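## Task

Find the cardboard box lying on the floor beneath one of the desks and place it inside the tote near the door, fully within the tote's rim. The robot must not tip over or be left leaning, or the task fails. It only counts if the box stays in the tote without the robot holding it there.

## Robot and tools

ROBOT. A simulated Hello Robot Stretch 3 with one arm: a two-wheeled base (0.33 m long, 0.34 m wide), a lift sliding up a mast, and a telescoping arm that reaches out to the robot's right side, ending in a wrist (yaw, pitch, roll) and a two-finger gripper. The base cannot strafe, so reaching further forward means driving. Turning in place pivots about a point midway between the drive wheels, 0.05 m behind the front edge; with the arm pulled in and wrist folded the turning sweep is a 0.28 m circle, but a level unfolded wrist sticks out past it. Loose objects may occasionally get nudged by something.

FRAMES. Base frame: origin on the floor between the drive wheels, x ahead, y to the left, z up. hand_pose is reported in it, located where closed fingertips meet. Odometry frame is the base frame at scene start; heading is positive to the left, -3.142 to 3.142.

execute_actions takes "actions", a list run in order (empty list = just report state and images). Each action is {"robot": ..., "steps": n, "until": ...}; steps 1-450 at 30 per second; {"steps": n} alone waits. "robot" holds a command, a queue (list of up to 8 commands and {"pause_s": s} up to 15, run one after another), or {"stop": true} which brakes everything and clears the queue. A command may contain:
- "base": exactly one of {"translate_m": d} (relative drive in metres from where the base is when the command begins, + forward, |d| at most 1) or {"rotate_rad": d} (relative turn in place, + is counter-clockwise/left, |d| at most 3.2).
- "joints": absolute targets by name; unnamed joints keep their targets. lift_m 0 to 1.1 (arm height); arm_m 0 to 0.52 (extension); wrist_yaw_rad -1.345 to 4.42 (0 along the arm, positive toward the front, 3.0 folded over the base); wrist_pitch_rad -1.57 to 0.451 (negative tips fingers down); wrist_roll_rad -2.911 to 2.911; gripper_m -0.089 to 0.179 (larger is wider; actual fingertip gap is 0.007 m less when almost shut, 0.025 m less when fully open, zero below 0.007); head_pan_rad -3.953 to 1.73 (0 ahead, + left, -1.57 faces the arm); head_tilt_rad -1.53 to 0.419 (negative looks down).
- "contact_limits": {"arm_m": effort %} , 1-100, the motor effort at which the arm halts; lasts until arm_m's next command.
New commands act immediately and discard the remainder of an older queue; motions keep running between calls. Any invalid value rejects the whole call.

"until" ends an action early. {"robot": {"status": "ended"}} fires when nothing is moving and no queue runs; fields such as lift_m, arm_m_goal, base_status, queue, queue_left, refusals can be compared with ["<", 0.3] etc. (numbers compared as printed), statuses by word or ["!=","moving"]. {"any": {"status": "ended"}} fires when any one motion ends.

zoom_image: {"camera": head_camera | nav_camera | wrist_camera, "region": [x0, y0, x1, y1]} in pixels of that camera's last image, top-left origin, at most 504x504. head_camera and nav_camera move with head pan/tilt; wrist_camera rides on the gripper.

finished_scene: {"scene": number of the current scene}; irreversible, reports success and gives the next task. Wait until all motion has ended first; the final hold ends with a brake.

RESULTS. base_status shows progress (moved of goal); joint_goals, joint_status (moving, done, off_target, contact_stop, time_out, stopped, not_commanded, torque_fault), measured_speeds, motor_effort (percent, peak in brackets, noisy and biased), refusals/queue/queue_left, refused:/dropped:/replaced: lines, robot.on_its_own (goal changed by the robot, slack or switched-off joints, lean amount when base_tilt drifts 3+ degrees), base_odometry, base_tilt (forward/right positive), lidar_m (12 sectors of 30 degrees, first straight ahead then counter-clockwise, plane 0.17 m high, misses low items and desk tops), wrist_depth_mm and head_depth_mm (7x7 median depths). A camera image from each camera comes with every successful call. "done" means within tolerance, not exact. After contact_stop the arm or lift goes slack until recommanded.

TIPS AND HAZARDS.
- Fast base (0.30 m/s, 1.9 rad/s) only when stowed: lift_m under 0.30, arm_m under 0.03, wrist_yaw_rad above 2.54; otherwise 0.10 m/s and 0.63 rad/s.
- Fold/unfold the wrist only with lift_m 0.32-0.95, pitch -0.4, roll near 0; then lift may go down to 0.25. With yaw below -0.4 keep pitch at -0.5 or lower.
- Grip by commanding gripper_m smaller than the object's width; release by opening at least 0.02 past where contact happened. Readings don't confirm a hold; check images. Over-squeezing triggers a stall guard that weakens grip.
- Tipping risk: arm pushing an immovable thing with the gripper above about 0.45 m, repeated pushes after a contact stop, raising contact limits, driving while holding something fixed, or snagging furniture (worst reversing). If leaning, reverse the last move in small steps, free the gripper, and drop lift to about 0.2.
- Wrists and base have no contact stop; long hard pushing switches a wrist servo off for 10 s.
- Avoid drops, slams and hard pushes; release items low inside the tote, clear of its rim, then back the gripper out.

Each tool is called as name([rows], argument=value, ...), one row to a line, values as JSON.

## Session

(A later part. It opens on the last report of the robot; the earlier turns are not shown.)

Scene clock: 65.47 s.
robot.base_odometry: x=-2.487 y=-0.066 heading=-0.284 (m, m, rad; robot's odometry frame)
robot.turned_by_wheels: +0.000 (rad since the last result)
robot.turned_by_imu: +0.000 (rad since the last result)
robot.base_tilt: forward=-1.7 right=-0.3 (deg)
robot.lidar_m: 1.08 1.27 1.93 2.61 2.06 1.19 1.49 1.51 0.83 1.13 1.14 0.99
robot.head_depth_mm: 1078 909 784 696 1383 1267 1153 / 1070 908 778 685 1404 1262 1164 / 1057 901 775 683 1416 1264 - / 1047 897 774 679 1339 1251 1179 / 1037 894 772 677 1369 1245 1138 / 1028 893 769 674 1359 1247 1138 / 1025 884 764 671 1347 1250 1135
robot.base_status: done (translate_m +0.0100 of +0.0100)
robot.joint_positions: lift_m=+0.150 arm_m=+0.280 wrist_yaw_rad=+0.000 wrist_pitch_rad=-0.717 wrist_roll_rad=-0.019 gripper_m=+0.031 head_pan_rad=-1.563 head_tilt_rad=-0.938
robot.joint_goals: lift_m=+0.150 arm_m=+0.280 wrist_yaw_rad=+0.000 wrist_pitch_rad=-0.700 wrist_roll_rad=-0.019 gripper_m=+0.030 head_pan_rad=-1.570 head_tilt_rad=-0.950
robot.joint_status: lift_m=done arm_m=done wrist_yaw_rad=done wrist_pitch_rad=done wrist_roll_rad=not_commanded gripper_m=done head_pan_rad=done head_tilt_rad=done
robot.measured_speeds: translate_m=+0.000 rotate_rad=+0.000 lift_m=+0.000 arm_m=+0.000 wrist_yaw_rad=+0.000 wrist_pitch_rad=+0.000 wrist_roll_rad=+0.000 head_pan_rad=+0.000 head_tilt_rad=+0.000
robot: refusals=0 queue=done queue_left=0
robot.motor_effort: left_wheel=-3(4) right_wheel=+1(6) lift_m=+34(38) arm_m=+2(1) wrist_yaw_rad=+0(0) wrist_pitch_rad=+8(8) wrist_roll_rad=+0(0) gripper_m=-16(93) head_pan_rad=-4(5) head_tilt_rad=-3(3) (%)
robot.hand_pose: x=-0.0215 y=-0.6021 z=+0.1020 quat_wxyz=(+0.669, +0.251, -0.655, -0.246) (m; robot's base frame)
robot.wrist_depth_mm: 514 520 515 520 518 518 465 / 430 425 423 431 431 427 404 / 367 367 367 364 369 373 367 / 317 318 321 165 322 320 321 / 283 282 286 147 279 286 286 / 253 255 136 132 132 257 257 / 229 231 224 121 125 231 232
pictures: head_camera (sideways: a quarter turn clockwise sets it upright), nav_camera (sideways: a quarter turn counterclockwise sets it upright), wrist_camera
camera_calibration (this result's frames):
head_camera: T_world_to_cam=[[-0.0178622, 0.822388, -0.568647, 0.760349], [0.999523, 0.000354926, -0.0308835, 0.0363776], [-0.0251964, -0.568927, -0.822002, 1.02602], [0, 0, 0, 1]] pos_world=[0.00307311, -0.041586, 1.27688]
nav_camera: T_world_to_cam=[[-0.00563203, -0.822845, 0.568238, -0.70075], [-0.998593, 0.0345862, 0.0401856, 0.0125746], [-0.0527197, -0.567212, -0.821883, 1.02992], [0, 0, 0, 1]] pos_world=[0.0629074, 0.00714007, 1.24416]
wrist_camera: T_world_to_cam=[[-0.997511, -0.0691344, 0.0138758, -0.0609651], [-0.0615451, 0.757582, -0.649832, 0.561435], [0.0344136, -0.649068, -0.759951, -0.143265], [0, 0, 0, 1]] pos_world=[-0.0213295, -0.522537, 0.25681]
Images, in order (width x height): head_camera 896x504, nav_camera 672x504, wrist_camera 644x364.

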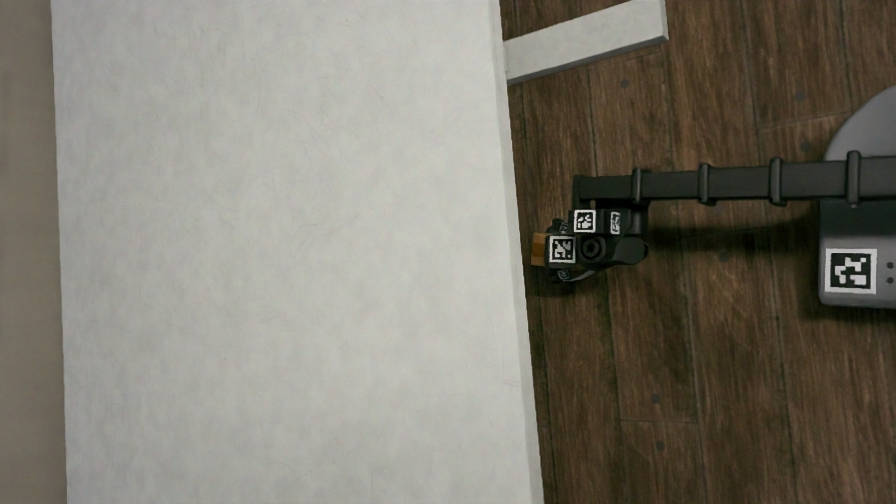

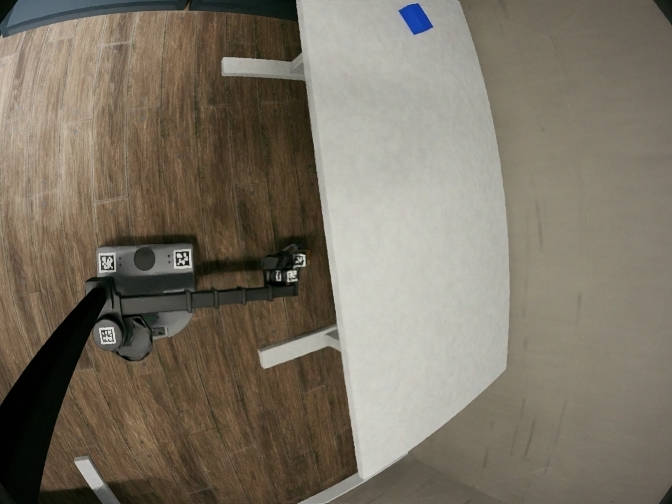

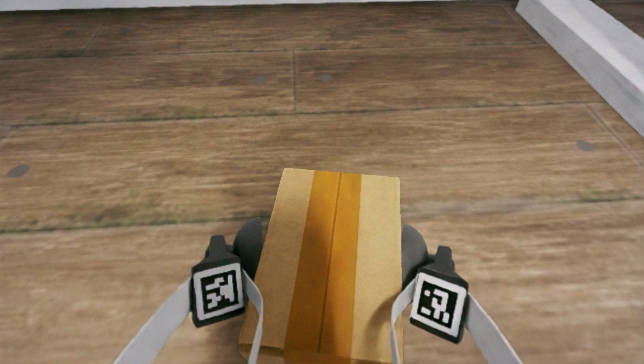

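execute_actions([
  {"robot":[{"joints":{"lift_m":0.33,"arm_m":0,"wrist_pitch_rad":-0.4,"gripper_m":0.015}},{"joints":{"wrist_yaw_rad":2.65,"head_pan_rad":0,"head_tilt_rad":-0.7}},{"joints":{"lift_m":0.29}},{"base":{"rotate_rad":1.48}},{"base":{"translate_m":1.0}},{"base":{"translate_m":1.0}},{"base":{"translate_m":0.16}},{"base":{"rotate_rad":-1.39}}],"steps":450,"until":{"robot":{"status":"ended"}}},
  {"steps":450,"until":{"robot":{"status":"ended"}}},
])

Scene clock: 89.40 s.
robot.base_odometry: x=-1.697 y=+1.944 heading=-0.194 (m, m, rad; robot's odometry frame)
robot.turned_by_wheels: +0.090 (rad since the last result)
robot.turned_by_imu: +0.095 (rad since the last result)
robot.base_tilt: forward=-1.7 right=-0.3 (deg)
robot.lidar_m: 2.29 0.78 0.56 0.53 0.54 0.73 1.56 2.03 2.15 2.78 1.42 0.72
robot.head_depth_mm: 2594 2885 2301 1222 1222 1255 1224 / 2561 2873 2483 1963 1593 1397 1225 / 2555 2863 2444 1950 1624 1392 1219 / 2545 2819 2426 1944 1624 1384 1217 / 2528 2795 2431 1928 1618 1382 1216 / 2544 2780 2376 1919 1615 1382 1208 / 2096 2103 2094 1869 1619 1372 1211
robot.base_status: done (rotate_rad -1.3899 of -1.3900)
robot.joint_positions: lift_m=+0.290 arm_m=+0.000 wrist_yaw_rad=+2.649 wrist_pitch_rad=-0.428 wrist_roll_rad=-0.019 gripper_m=+0.019 head_pan_rad=-0.007 head_tilt_rad=-0.703
robot.joint_goals: lift_m=+0.290 arm_m=+0.000 wrist_yaw_rad=+2.650 wrist_pitch_rad=-0.400 wrist_roll_rad=-0.019 gripper_m=+0.018 head_pan_rad=+0.000 head_tilt_rad=-0.700
robot.joint_status: lift_m=done arm_m=done wrist_yaw_rad=done wrist_pitch_rad=done wrist_roll_rad=not_commanded gripper_m=done head_pan_rad=done head_tilt_rad=done
robot.measured_speeds: translate_m=+0.000 rotate_rad=+0.000 lift_m=+0.000 arm_m=+0.000 wrist_yaw_rad=+0.000 wrist_pitch_rad=+0.000 wrist_roll_rad=+0.000 head_pan_rad=+0.000 head_tilt_rad=+0.000
robot: refusals=0 queue=done queue_left=0
robot.motor_effort: left_wheel=+1(7) right_wheel=-2(10) lift_m=+26(37) arm_m=-2(3) wrist_yaw_rad=+0(1) wrist_pitch_rad=+13(11) wrist_roll_rad=+0(0) gripper_m=-19(80) head_pan_rad=+5(54) head_tilt_rad=+3(14) (%)
robot.hand_pose: x=+0.0843 y=+0.0514 z=+0.3006 quat_wxyz=(+0.315, +0.700, -0.020, +0.640) (m; robot's base frame)
robot.wrist_depth_mm: 435 476 523 595 687 828 968 / 456 512 575 656 756 909 - / 496 547 625 723 824 927 - / 542 596 661 166 749 751 752 / 566 591 613 147 589 613 613 / - 504 - 133 132 514 521 / - - 122 121 124 448 449
pictures: head_camera (sideways: a quarter turn clockwise sets it upright), nav_camera (sideways: a quarter turn counterclockwise sets it upright), wrist_camera
camera_calibration (this result's frames):
head_camera: T_world_to_cam=[[-0.667419, -0.00700716, -0.74465, 0.993649], [0.021131, 0.999375, -0.0283435, 0.0390482], [0.744383, -0.0346522, -0.666853, 0.819564], [0, 0, 0, 1]] pos_world=[0.0522852, -0.00366144, 1.28756]
nav_camera: T_world_to_cam=[[0.667623, -0.0164918, 0.744317, -0.934294], [-0.0572609, -0.997931, 0.0292496, 0.0210593], [0.742294, -0.0621479, -0.667186, 0.823902], [0, 0, 0, 1]] pos_world=[0.0133842, 0.0568113, 1.24449]
wrist_camera: T_world_to_cam=[[0.908309, -0.417, 0.0329451, -0.0615055], [-0.201649, -0.50551, -0.838926, 0.335565], [0.366487, 0.755361, -0.543247, 0.262866], [0, 0, 0, 1]] pos_world=[0.0271956, -0.0545746, 0.426342]
Images, in order (width x height): head_camera 896x504, nav_camera 672x504, wrist_camera 644x364.

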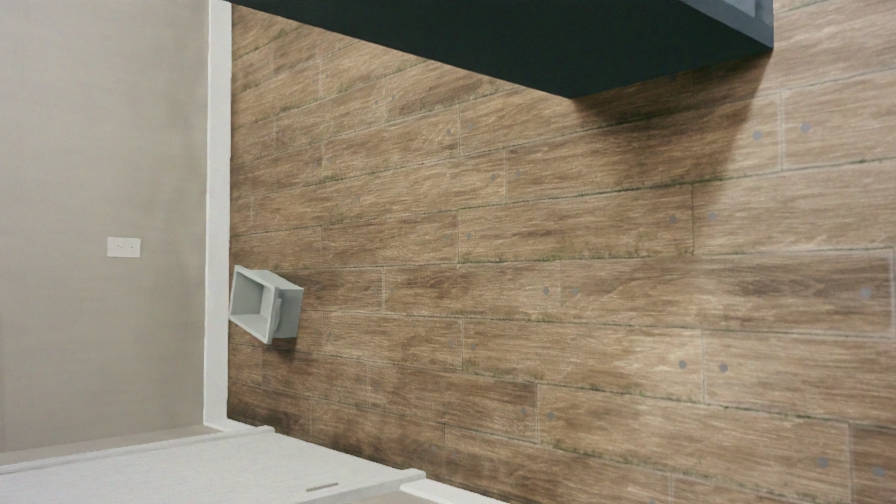

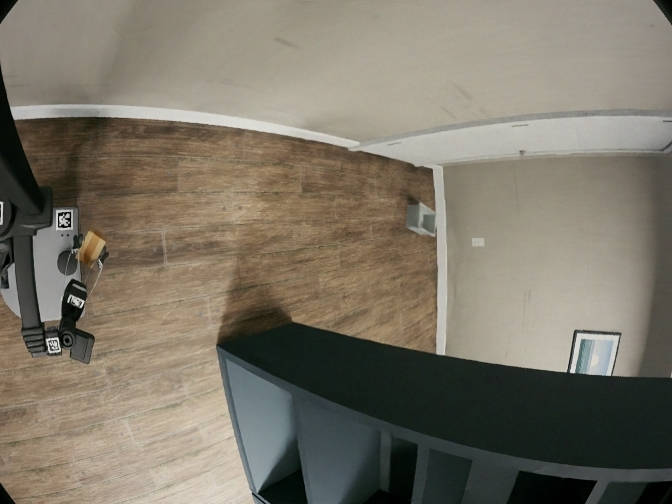

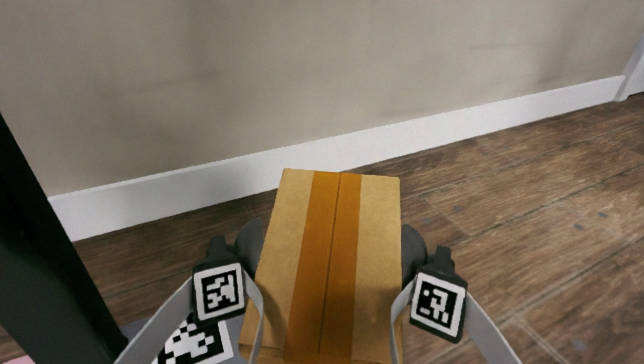

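execute_actions([
  {"robot":[{"base":{"rotate_rad":0.05}},{"base":{"translate_m":1.0}},{"base":{"translate_m":0.8}},{"base":{"rotate_rad":1.55},"joints":{"head_pan_rad":-1.57,"head_tilt_rad":-0.95}},{"joints":{"lift_m":0.33}},{"joints":{"wrist_yaw_rad":0}},{"joints":{"wrist_pitch_rad":-0.7,"arm_m":0.1}}],"steps":450,"until":{"robot":{"status":"ended"}}},
  {"steps":450,"until":{"robot":{"status":"ended"}}},
])

Scene clock: 108.33 s.
robot.base_odometry: x=+0.084 y=+1.687 heading=+1.406 (m, m, rad; robot's odometry frame)
robot.turned_by_wheels: +1.600 (rad since the last result)
robot.turned_by_imu: +1.614 (rad since the last result)
robot.base_tilt: forward=-1.7 right=-0.2 (deg)
robot.lidar_m: 0.48 0.50 0.70 1.84 0.93 1.04 2.75 1.42 1.02 0.98 0.70 0.50
robot.head_depth_mm: 948 1116 1343 1552 1405 1263 1149 / 946 1113 1348 1549 1403 1263 1163 / 946 1115 1353 1541 1394 - - / 948 1113 1346 1542 1381 1213 1174 / 950 1115 1351 1539 1365 1235 1142 / 949 1114 1352 1522 1390 1253 1141 / 949 1115 1353 1524 1383 1245 1131
robot.base_status: done (rotate_rad +1.5499 of +1.5500)
robot.joint_positions: lift_m=+0.330 arm_m=+0.100 wrist_yaw_rad=+0.001 wrist_pitch_rad=-0.716 wrist_roll_rad=-0.019 gripper_m=+0.019 head_pan_rad=-1.563 head_tilt_rad=-0.938
robot.joint_goals: lift_m=+0.330 arm_m=+0.100 wrist_yaw_rad=+0.000 wrist_pitch_rad=-0.700 wrist_roll_rad=-0.019 gripper_m=+0.018 head_pan_rad=-1.570 head_tilt_rad=-0.950
robot.joint_status: lift_m=done arm_m=done wrist_yaw_rad=done wrist_pitch_rad=done wrist_roll_rad=not_commanded gripper_m=done head_pan_rad=done head_tilt_rad=done
robot.measured_speeds: translate_m=+0.000 rotate_rad=+0.000 lift_m=+0.000 arm_m=+0.000 wrist_yaw_rad=+0.000 wrist_pitch_rad=+0.000 wrist_roll_rad=+0.000 head_pan_rad=+0.000 head_tilt_rad=+0.000
robot: refusals=0 queue=done queue_left=0
robot.motor_effort: left_wheel=-3(7) right_wheel=+2(12) lift_m=+33(35) arm_m=+2(2) wrist_yaw_rad=-1(2) wrist_pitch_rad=+8(13) wrist_roll_rad=+0(0) gripper_m=-20(20) head_pan_rad=-5(54) head_tilt_rad=-3(15) (%)
robot.hand_pose: x=-0.0214 y=-0.4222 z=+0.2821 quat_wxyz=(+0.669, +0.251, -0.655, -0.246) (m; robot's base frame)
robot.wrist_depth_mm: 611 638 650 641 632 613 608 / 614 712 696 693 682 680 674 / 602 641 638 495 632 641 644 / 545 553 495 166 536 550 537 / 486 494 379 147 483 494 491 / 438 427 - 133 132 444 436 / 394 388 282 121 124 399 402
pictures: head_camera (sideways: a quarter turn clockwise sets it upright), nav_camera (sideways: a quarter turn counterclockwise sets it upright), wrist_camera
camera_calibration (this result's frames):
head_camera: T_world_to_cam=[[-0.0180752, 0.822377, -0.568656, 0.760363], [0.999523, 0.000613479, -0.0308834, 0.0363775], [-0.0250489, -0.568943, -0.821995, 1.02601], [0, 0, 0, 1]] pos_world=[0.00308389, -0.0415871, 1.27688]
nav_camera: T_world_to_cam=[[-0.00541894, -0.82284, 0.568247, -0.700764], [-0.998602, 0.034328, 0.0401851, 0.0125753], [-0.0525727, -0.567235, -0.821876, 1.02991], [0, 0, 0, 1]] pos_world=[0.0629056, 0.0071541, 1.24416]
wrist_camera: T_world_to_cam=[[-0.997482, -0.0695425, 0.0139175, -0.0511371], [-0.061863, 0.757197, -0.65025, 0.542137], [0.0346818, -0.649474, -0.759592, 0.110104], [0, 0, 0, 1]] pos_world=[-0.0212887, -0.342551, 0.436871]
Images, in order (width x height): head_camera 896x504, nav_camera 672x504, wrist_camera 644x364.

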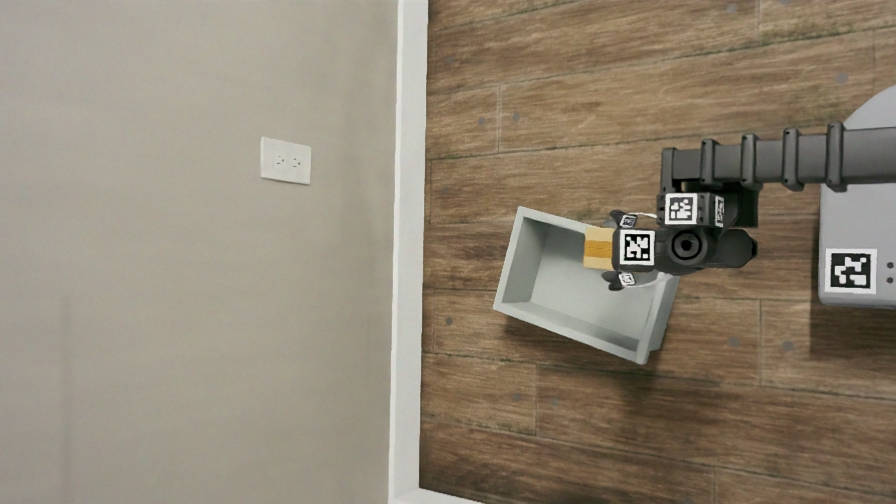

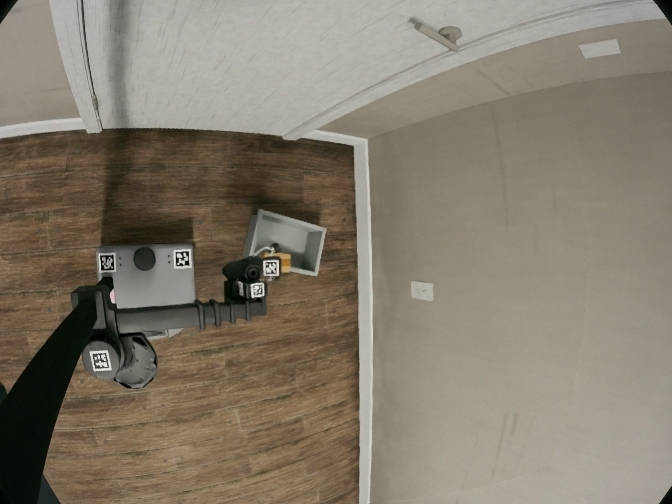

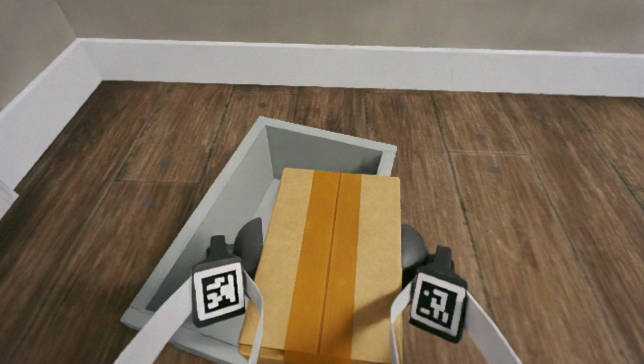

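execute_actions([
  {"robot":[{"base":{"translate_m":0.09},"joints":{"lift_m":0.24,"arm_m":0.27,"wrist_yaw_rad":-0.27}}],"steps":450,"until":{"robot":{"status":"ended"}}},
])

Scene clock: 111.30 s.
robot.base_odometry: x=+0.099 y=+1.776 heading=+1.406 (m, m, rad; robot's odometry frame)
robot.turned_by_wheels: +0.000 (rad since the last result)
robot.turned_by_imu: +0.000 (rad since the last result)
robot.base_tilt: forward=-1.7 right=-0.2 (deg)
robot.lidar_m: 0.39 0.41 0.58 1.51 0.93 1.05 2.77 1.41 1.02 0.53 0.57 0.41
robot.head_depth_mm: 946 1107 1349 1550 1410 1264 1154 / 947 1106 1349 1547 1399 1266 1166 / 945 1106 1342 1541 1374 1241 - / 947 1113 1351 1548 1335 1239 1175 / 947 1108 1351 1533 1389 1254 1145 / 948 1112 1350 1530 1384 1245 1143 / 949 1113 1305 1439 1341 1245 1131
robot.base_status: done (translate_m +0.0900 of +0.0900)
robot.joint_positions: lift_m=+0.240 arm_m=+0.270 wrist_yaw_rad=-0.269 wrist_pitch_rad=-0.718 wrist_roll_rad=-0.019 gripper_m=+0.019 head_pan_rad=-1.563 head_tilt_rad=-0.938
robot.joint_goals: lift_m=+0.240 arm_m=+0.270 wrist_yaw_rad=-0.270 wrist_pitch_rad=-0.700 wrist_roll_rad=-0.019 gripper_m=+0.018 head_pan_rad=-1.570 head_tilt_rad=-0.950
robot.joint_status: lift_m=done arm_m=done wrist_yaw_rad=done wrist_pitch_rad=done wrist_roll_rad=not_commanded gripper_m=done head_pan_rad=done head_tilt_rad=done
robot.measured_speeds: translate_m=+0.000 rotate_rad=+0.000 lift_m=+0.000 arm_m=+0.000 wrist_yaw_rad=+0.000 wrist_pitch_rad=+0.000 wrist_roll_rad=+0.000 head_pan_rad=+0.000 head_tilt_rad=+0.000
robot: refusals=0 queue=done queue_left=0
robot.motor_effort: left_wheel=-2(3) right_wheel=+1(6) lift_m=+26(32) arm_m=+2(3) wrist_yaw_rad=+0(3) wrist_pitch_rad=+8(8) wrist_roll_rad=+0(0) gripper_m=-20(19) head_pan_rad=-4(5) head_tilt_rad=-2(3) (%)
robot.hand_pose: x=-0.0687 y=-0.5855 z=+0.1922 quat_wxyz=(+0.629, +0.161, -0.683, -0.334) (m; robot's base frame)
robot.wrist_depth_mm: 408 426 454 479 507 545 575 / 443 459 493 536 559 582 597 / 476 500 502 499 508 501 493 / 431 436 424 165 287 434 432 / 382 387 277 147 248 388 388 / 346 348 - 132 132 351 346 / 313 313 210 121 125 316 314
pictures: head_camera (sideways: a quarter turn clockwise sets it upright), nav_camera (sideways: a quarter turn counterclockwise sets it upright), wrist_camera
camera_calibration (this result's frames):
head_camera: T_world_to_cam=[[-0.0178576, 0.822381, -0.568656, 0.760361], [0.999523, 0.000349075, -0.0308834, 0.0363775], [-0.0251994, -0.568937, -0.821995, 1.02601], [0, 0, 0, 1]] pos_world=[0.00307288, -0.0415863, 1.27688]
nav_camera: T_world_to_cam=[[-0.0056366, -0.822838, 0.568247, -0.700763], [-0.998593, 0.0345921, 0.0401851, 0.0125753], [-0.0527227, -0.567222, -0.821876, 1.02991], [0, 0, 0, 1]] pos_world=[0.0629075, 0.00713906, 1.24416]
wrist_camera: T_world_to_cam=[[-0.979894, 0.199039, 0.0138358, 0.0500827], [0.142563, 0.746997, -0.649362, 0.612345], [-0.139583, -0.634333, -0.760354, -0.0655892], [0, 0, 0, 1]] pos_world=[-0.0473773, -0.508994, 0.347069]
Images, in order (width x height): head_camera 896x504, nav_camera 672x504, wrist_camera 644x364.

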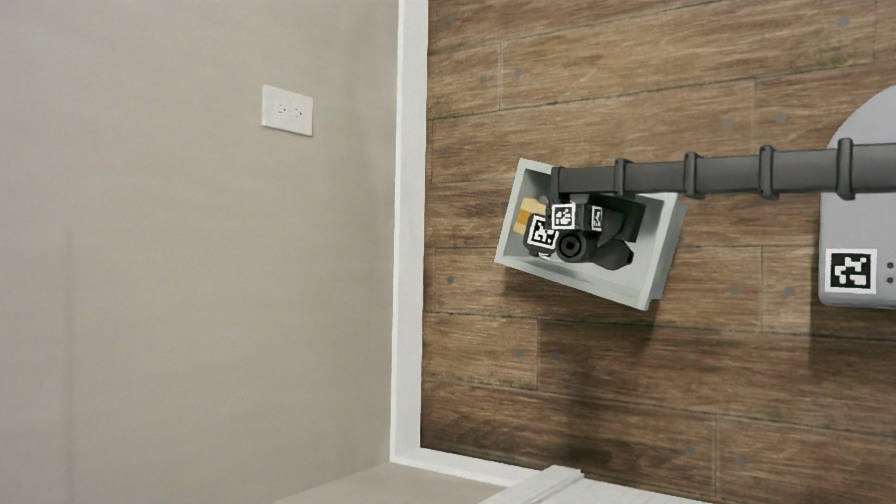

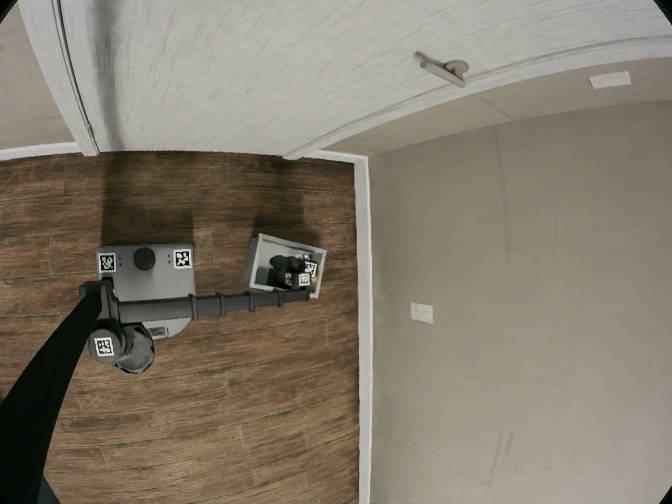

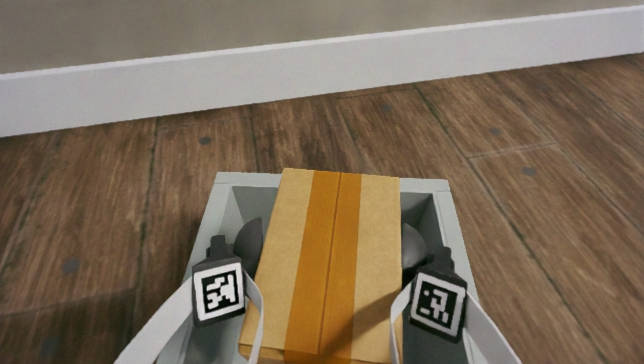

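execute_actions([
  {"robot":[{"joints":{"lift_m":0.1}},{"joints":{"gripper_m":0.1}},{"joints":{"lift_m":0.22}}],"steps":450,"until":{"robot":{"status":"ended"}}},
])

Scene clock: 116.80 s.
robot.base_odometry: x=+0.099 y=+1.776 heading=+1.406 (m, m, rad; robot's odometry frame)
robot.turned_by_wheels: +0.000 (rad since the last result)
robot.turned_by_imu: +0.000 (rad since the last result)
robot.base_tilt: forward=-1.7 right=-0.3 (deg)
robot.lidar_m: 0.39 0.41 0.58 1.51 0.93 1.05 2.76 1.41 1.02 0.98 0.57 0.41
robot.head_depth_mm: 947 1111 1346 1554 1409 1268 1150 / 946 1107 1346 1549 1402 1259 1166 / 947 1109 1348 1545 1382 1247 - / 948 1111 1344 1543 1353 1237 1174 / 948 1112 1342 1538 1395 1250 1141 / 949 1112 1350 1528 1385 1250 1136 / 946 1112 1315 1445 1344 1247 1136
robot.base_status: done (translate_m +0.0900 of +0.0900)
robot.joint_positions: lift_m=+0.220 arm_m=+0.270 wrist_yaw_rad=-0.269 wrist_pitch_rad=-0.715 wrist_roll_rad=-0.019 gripper_m=+0.100 head_pan_rad=-1.563 head_tilt_rad=-0.938
robot.joint_goals: lift_m=+0.220 arm_m=+0.270 wrist_yaw_rad=-0.270 wrist_pitch_rad=-0.700 wrist_roll_rad=-0.019 gripper_m=+0.100 head_pan_rad=-1.570 head_tilt_rad=-0.950
robot.joint_status: lift_m=done arm_m=done wrist_yaw_rad=done wrist_pitch_rad=done wrist_roll_rad=not_commanded gripper_m=done head_pan_rad=done head_tilt_rad=done
robot.measured_speeds: translate_m=+0.000 rotate_rad=+0.000 lift_m=+0.000 arm_m=+0.000 wrist_yaw_rad=+0.000 wrist_pitch_rad=+0.000 wrist_roll_rad=+0.000 head_pan_rad=+0.000 head_tilt_rad=+0.000
robot: refusals=0 queue=done queue_left=0
robot.motor_effort: left_wheel=-3(3) right_wheel=+1(1) lift_m=+33(35) arm_m=+2(2) wrist_yaw_rad=-1(1) wrist_pitch_rad=+7(8) wrist_roll_rad=+1(1) gripper_m=+1(84) head_pan_rad=-6(4) head_tilt_rad=-3(3) (%)
robot.hand_pose: x=-0.0688 y=-0.5859 z=+0.1723 quat_wxyz=(+0.630, +0.160, -0.683, -0.333) (m; robot's base frame)
robot.wrist_depth_mm: 407 431 455 475 503 535 575 / 435 465 504 511 542 550 552 / 476 471 470 480 479 474 480 / 408 412 272 269 265 416 413 / 364 364 320 332 311 365 365 / 327 327 324 323 326 331 328 / 292 188 283 248 290 198 299
pictures: head_camera (sideways: a quarter turn clockwise sets it upright), nav_camera (sideways: a quarter turn counterclockwise sets it upright), wrist_camera
camera_calibration (this result's frames):
head_camera: T_world_to_cam=[[-0.017858, 0.822381, -0.568656, 0.760361], [0.999523, 0.000349557, -0.0308834, 0.0363775], [-0.0251992, -0.568936, -0.821995, 1.02601], [0, 0, 0, 1]] pos_world=[0.0030729, -0.0415863, 1.27688]
nav_camera: T_world_to_cam=[[-0.0056362, -0.822839, 0.568247, -0.700763], [-0.998593, 0.0345916, 0.0401851, 0.0125753], [-0.0527224, -0.567221, -0.821876, 1.02991], [0, 0, 0, 1]] pos_world=[0.0629075, 0.0071391, 1.24416]
wrist_camera: T_world_to_cam=[[-0.979885, 0.199071, 0.0139844, 0.0503255], [0.142192, 0.745642, -0.650999, 0.599191], [-0.140022, -0.635916, -0.75895, -0.0821945], [0, 0, 0, 1]] pos_world=[-0.0473958, -0.509069, 0.326988]
Images, in order (width x height): head_camera 896x504, nav_camera 672x504, wrist_camera 644x364.

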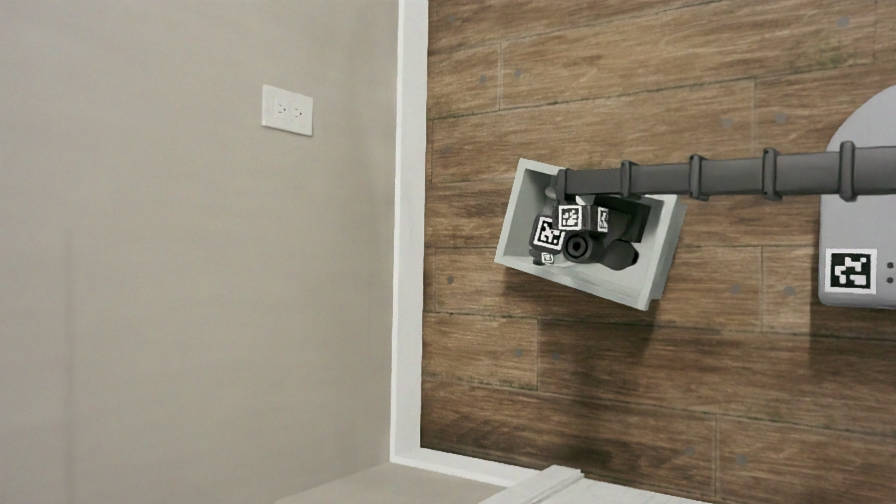

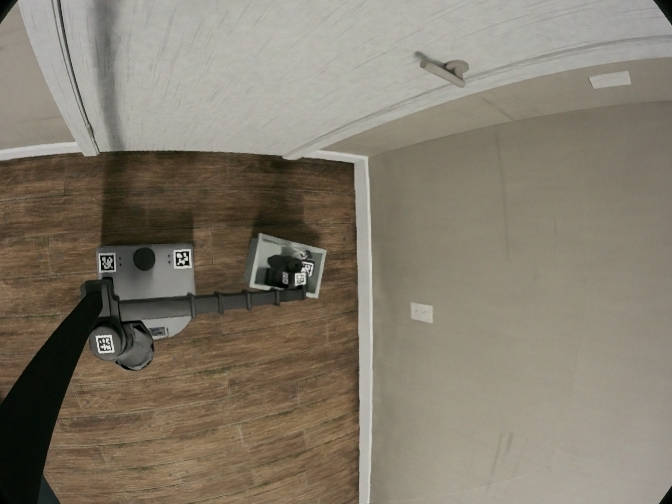

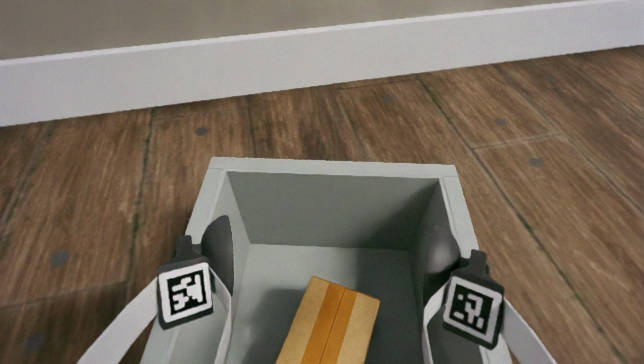

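finished_scene(scene=1)

The scene is finished: the task was done.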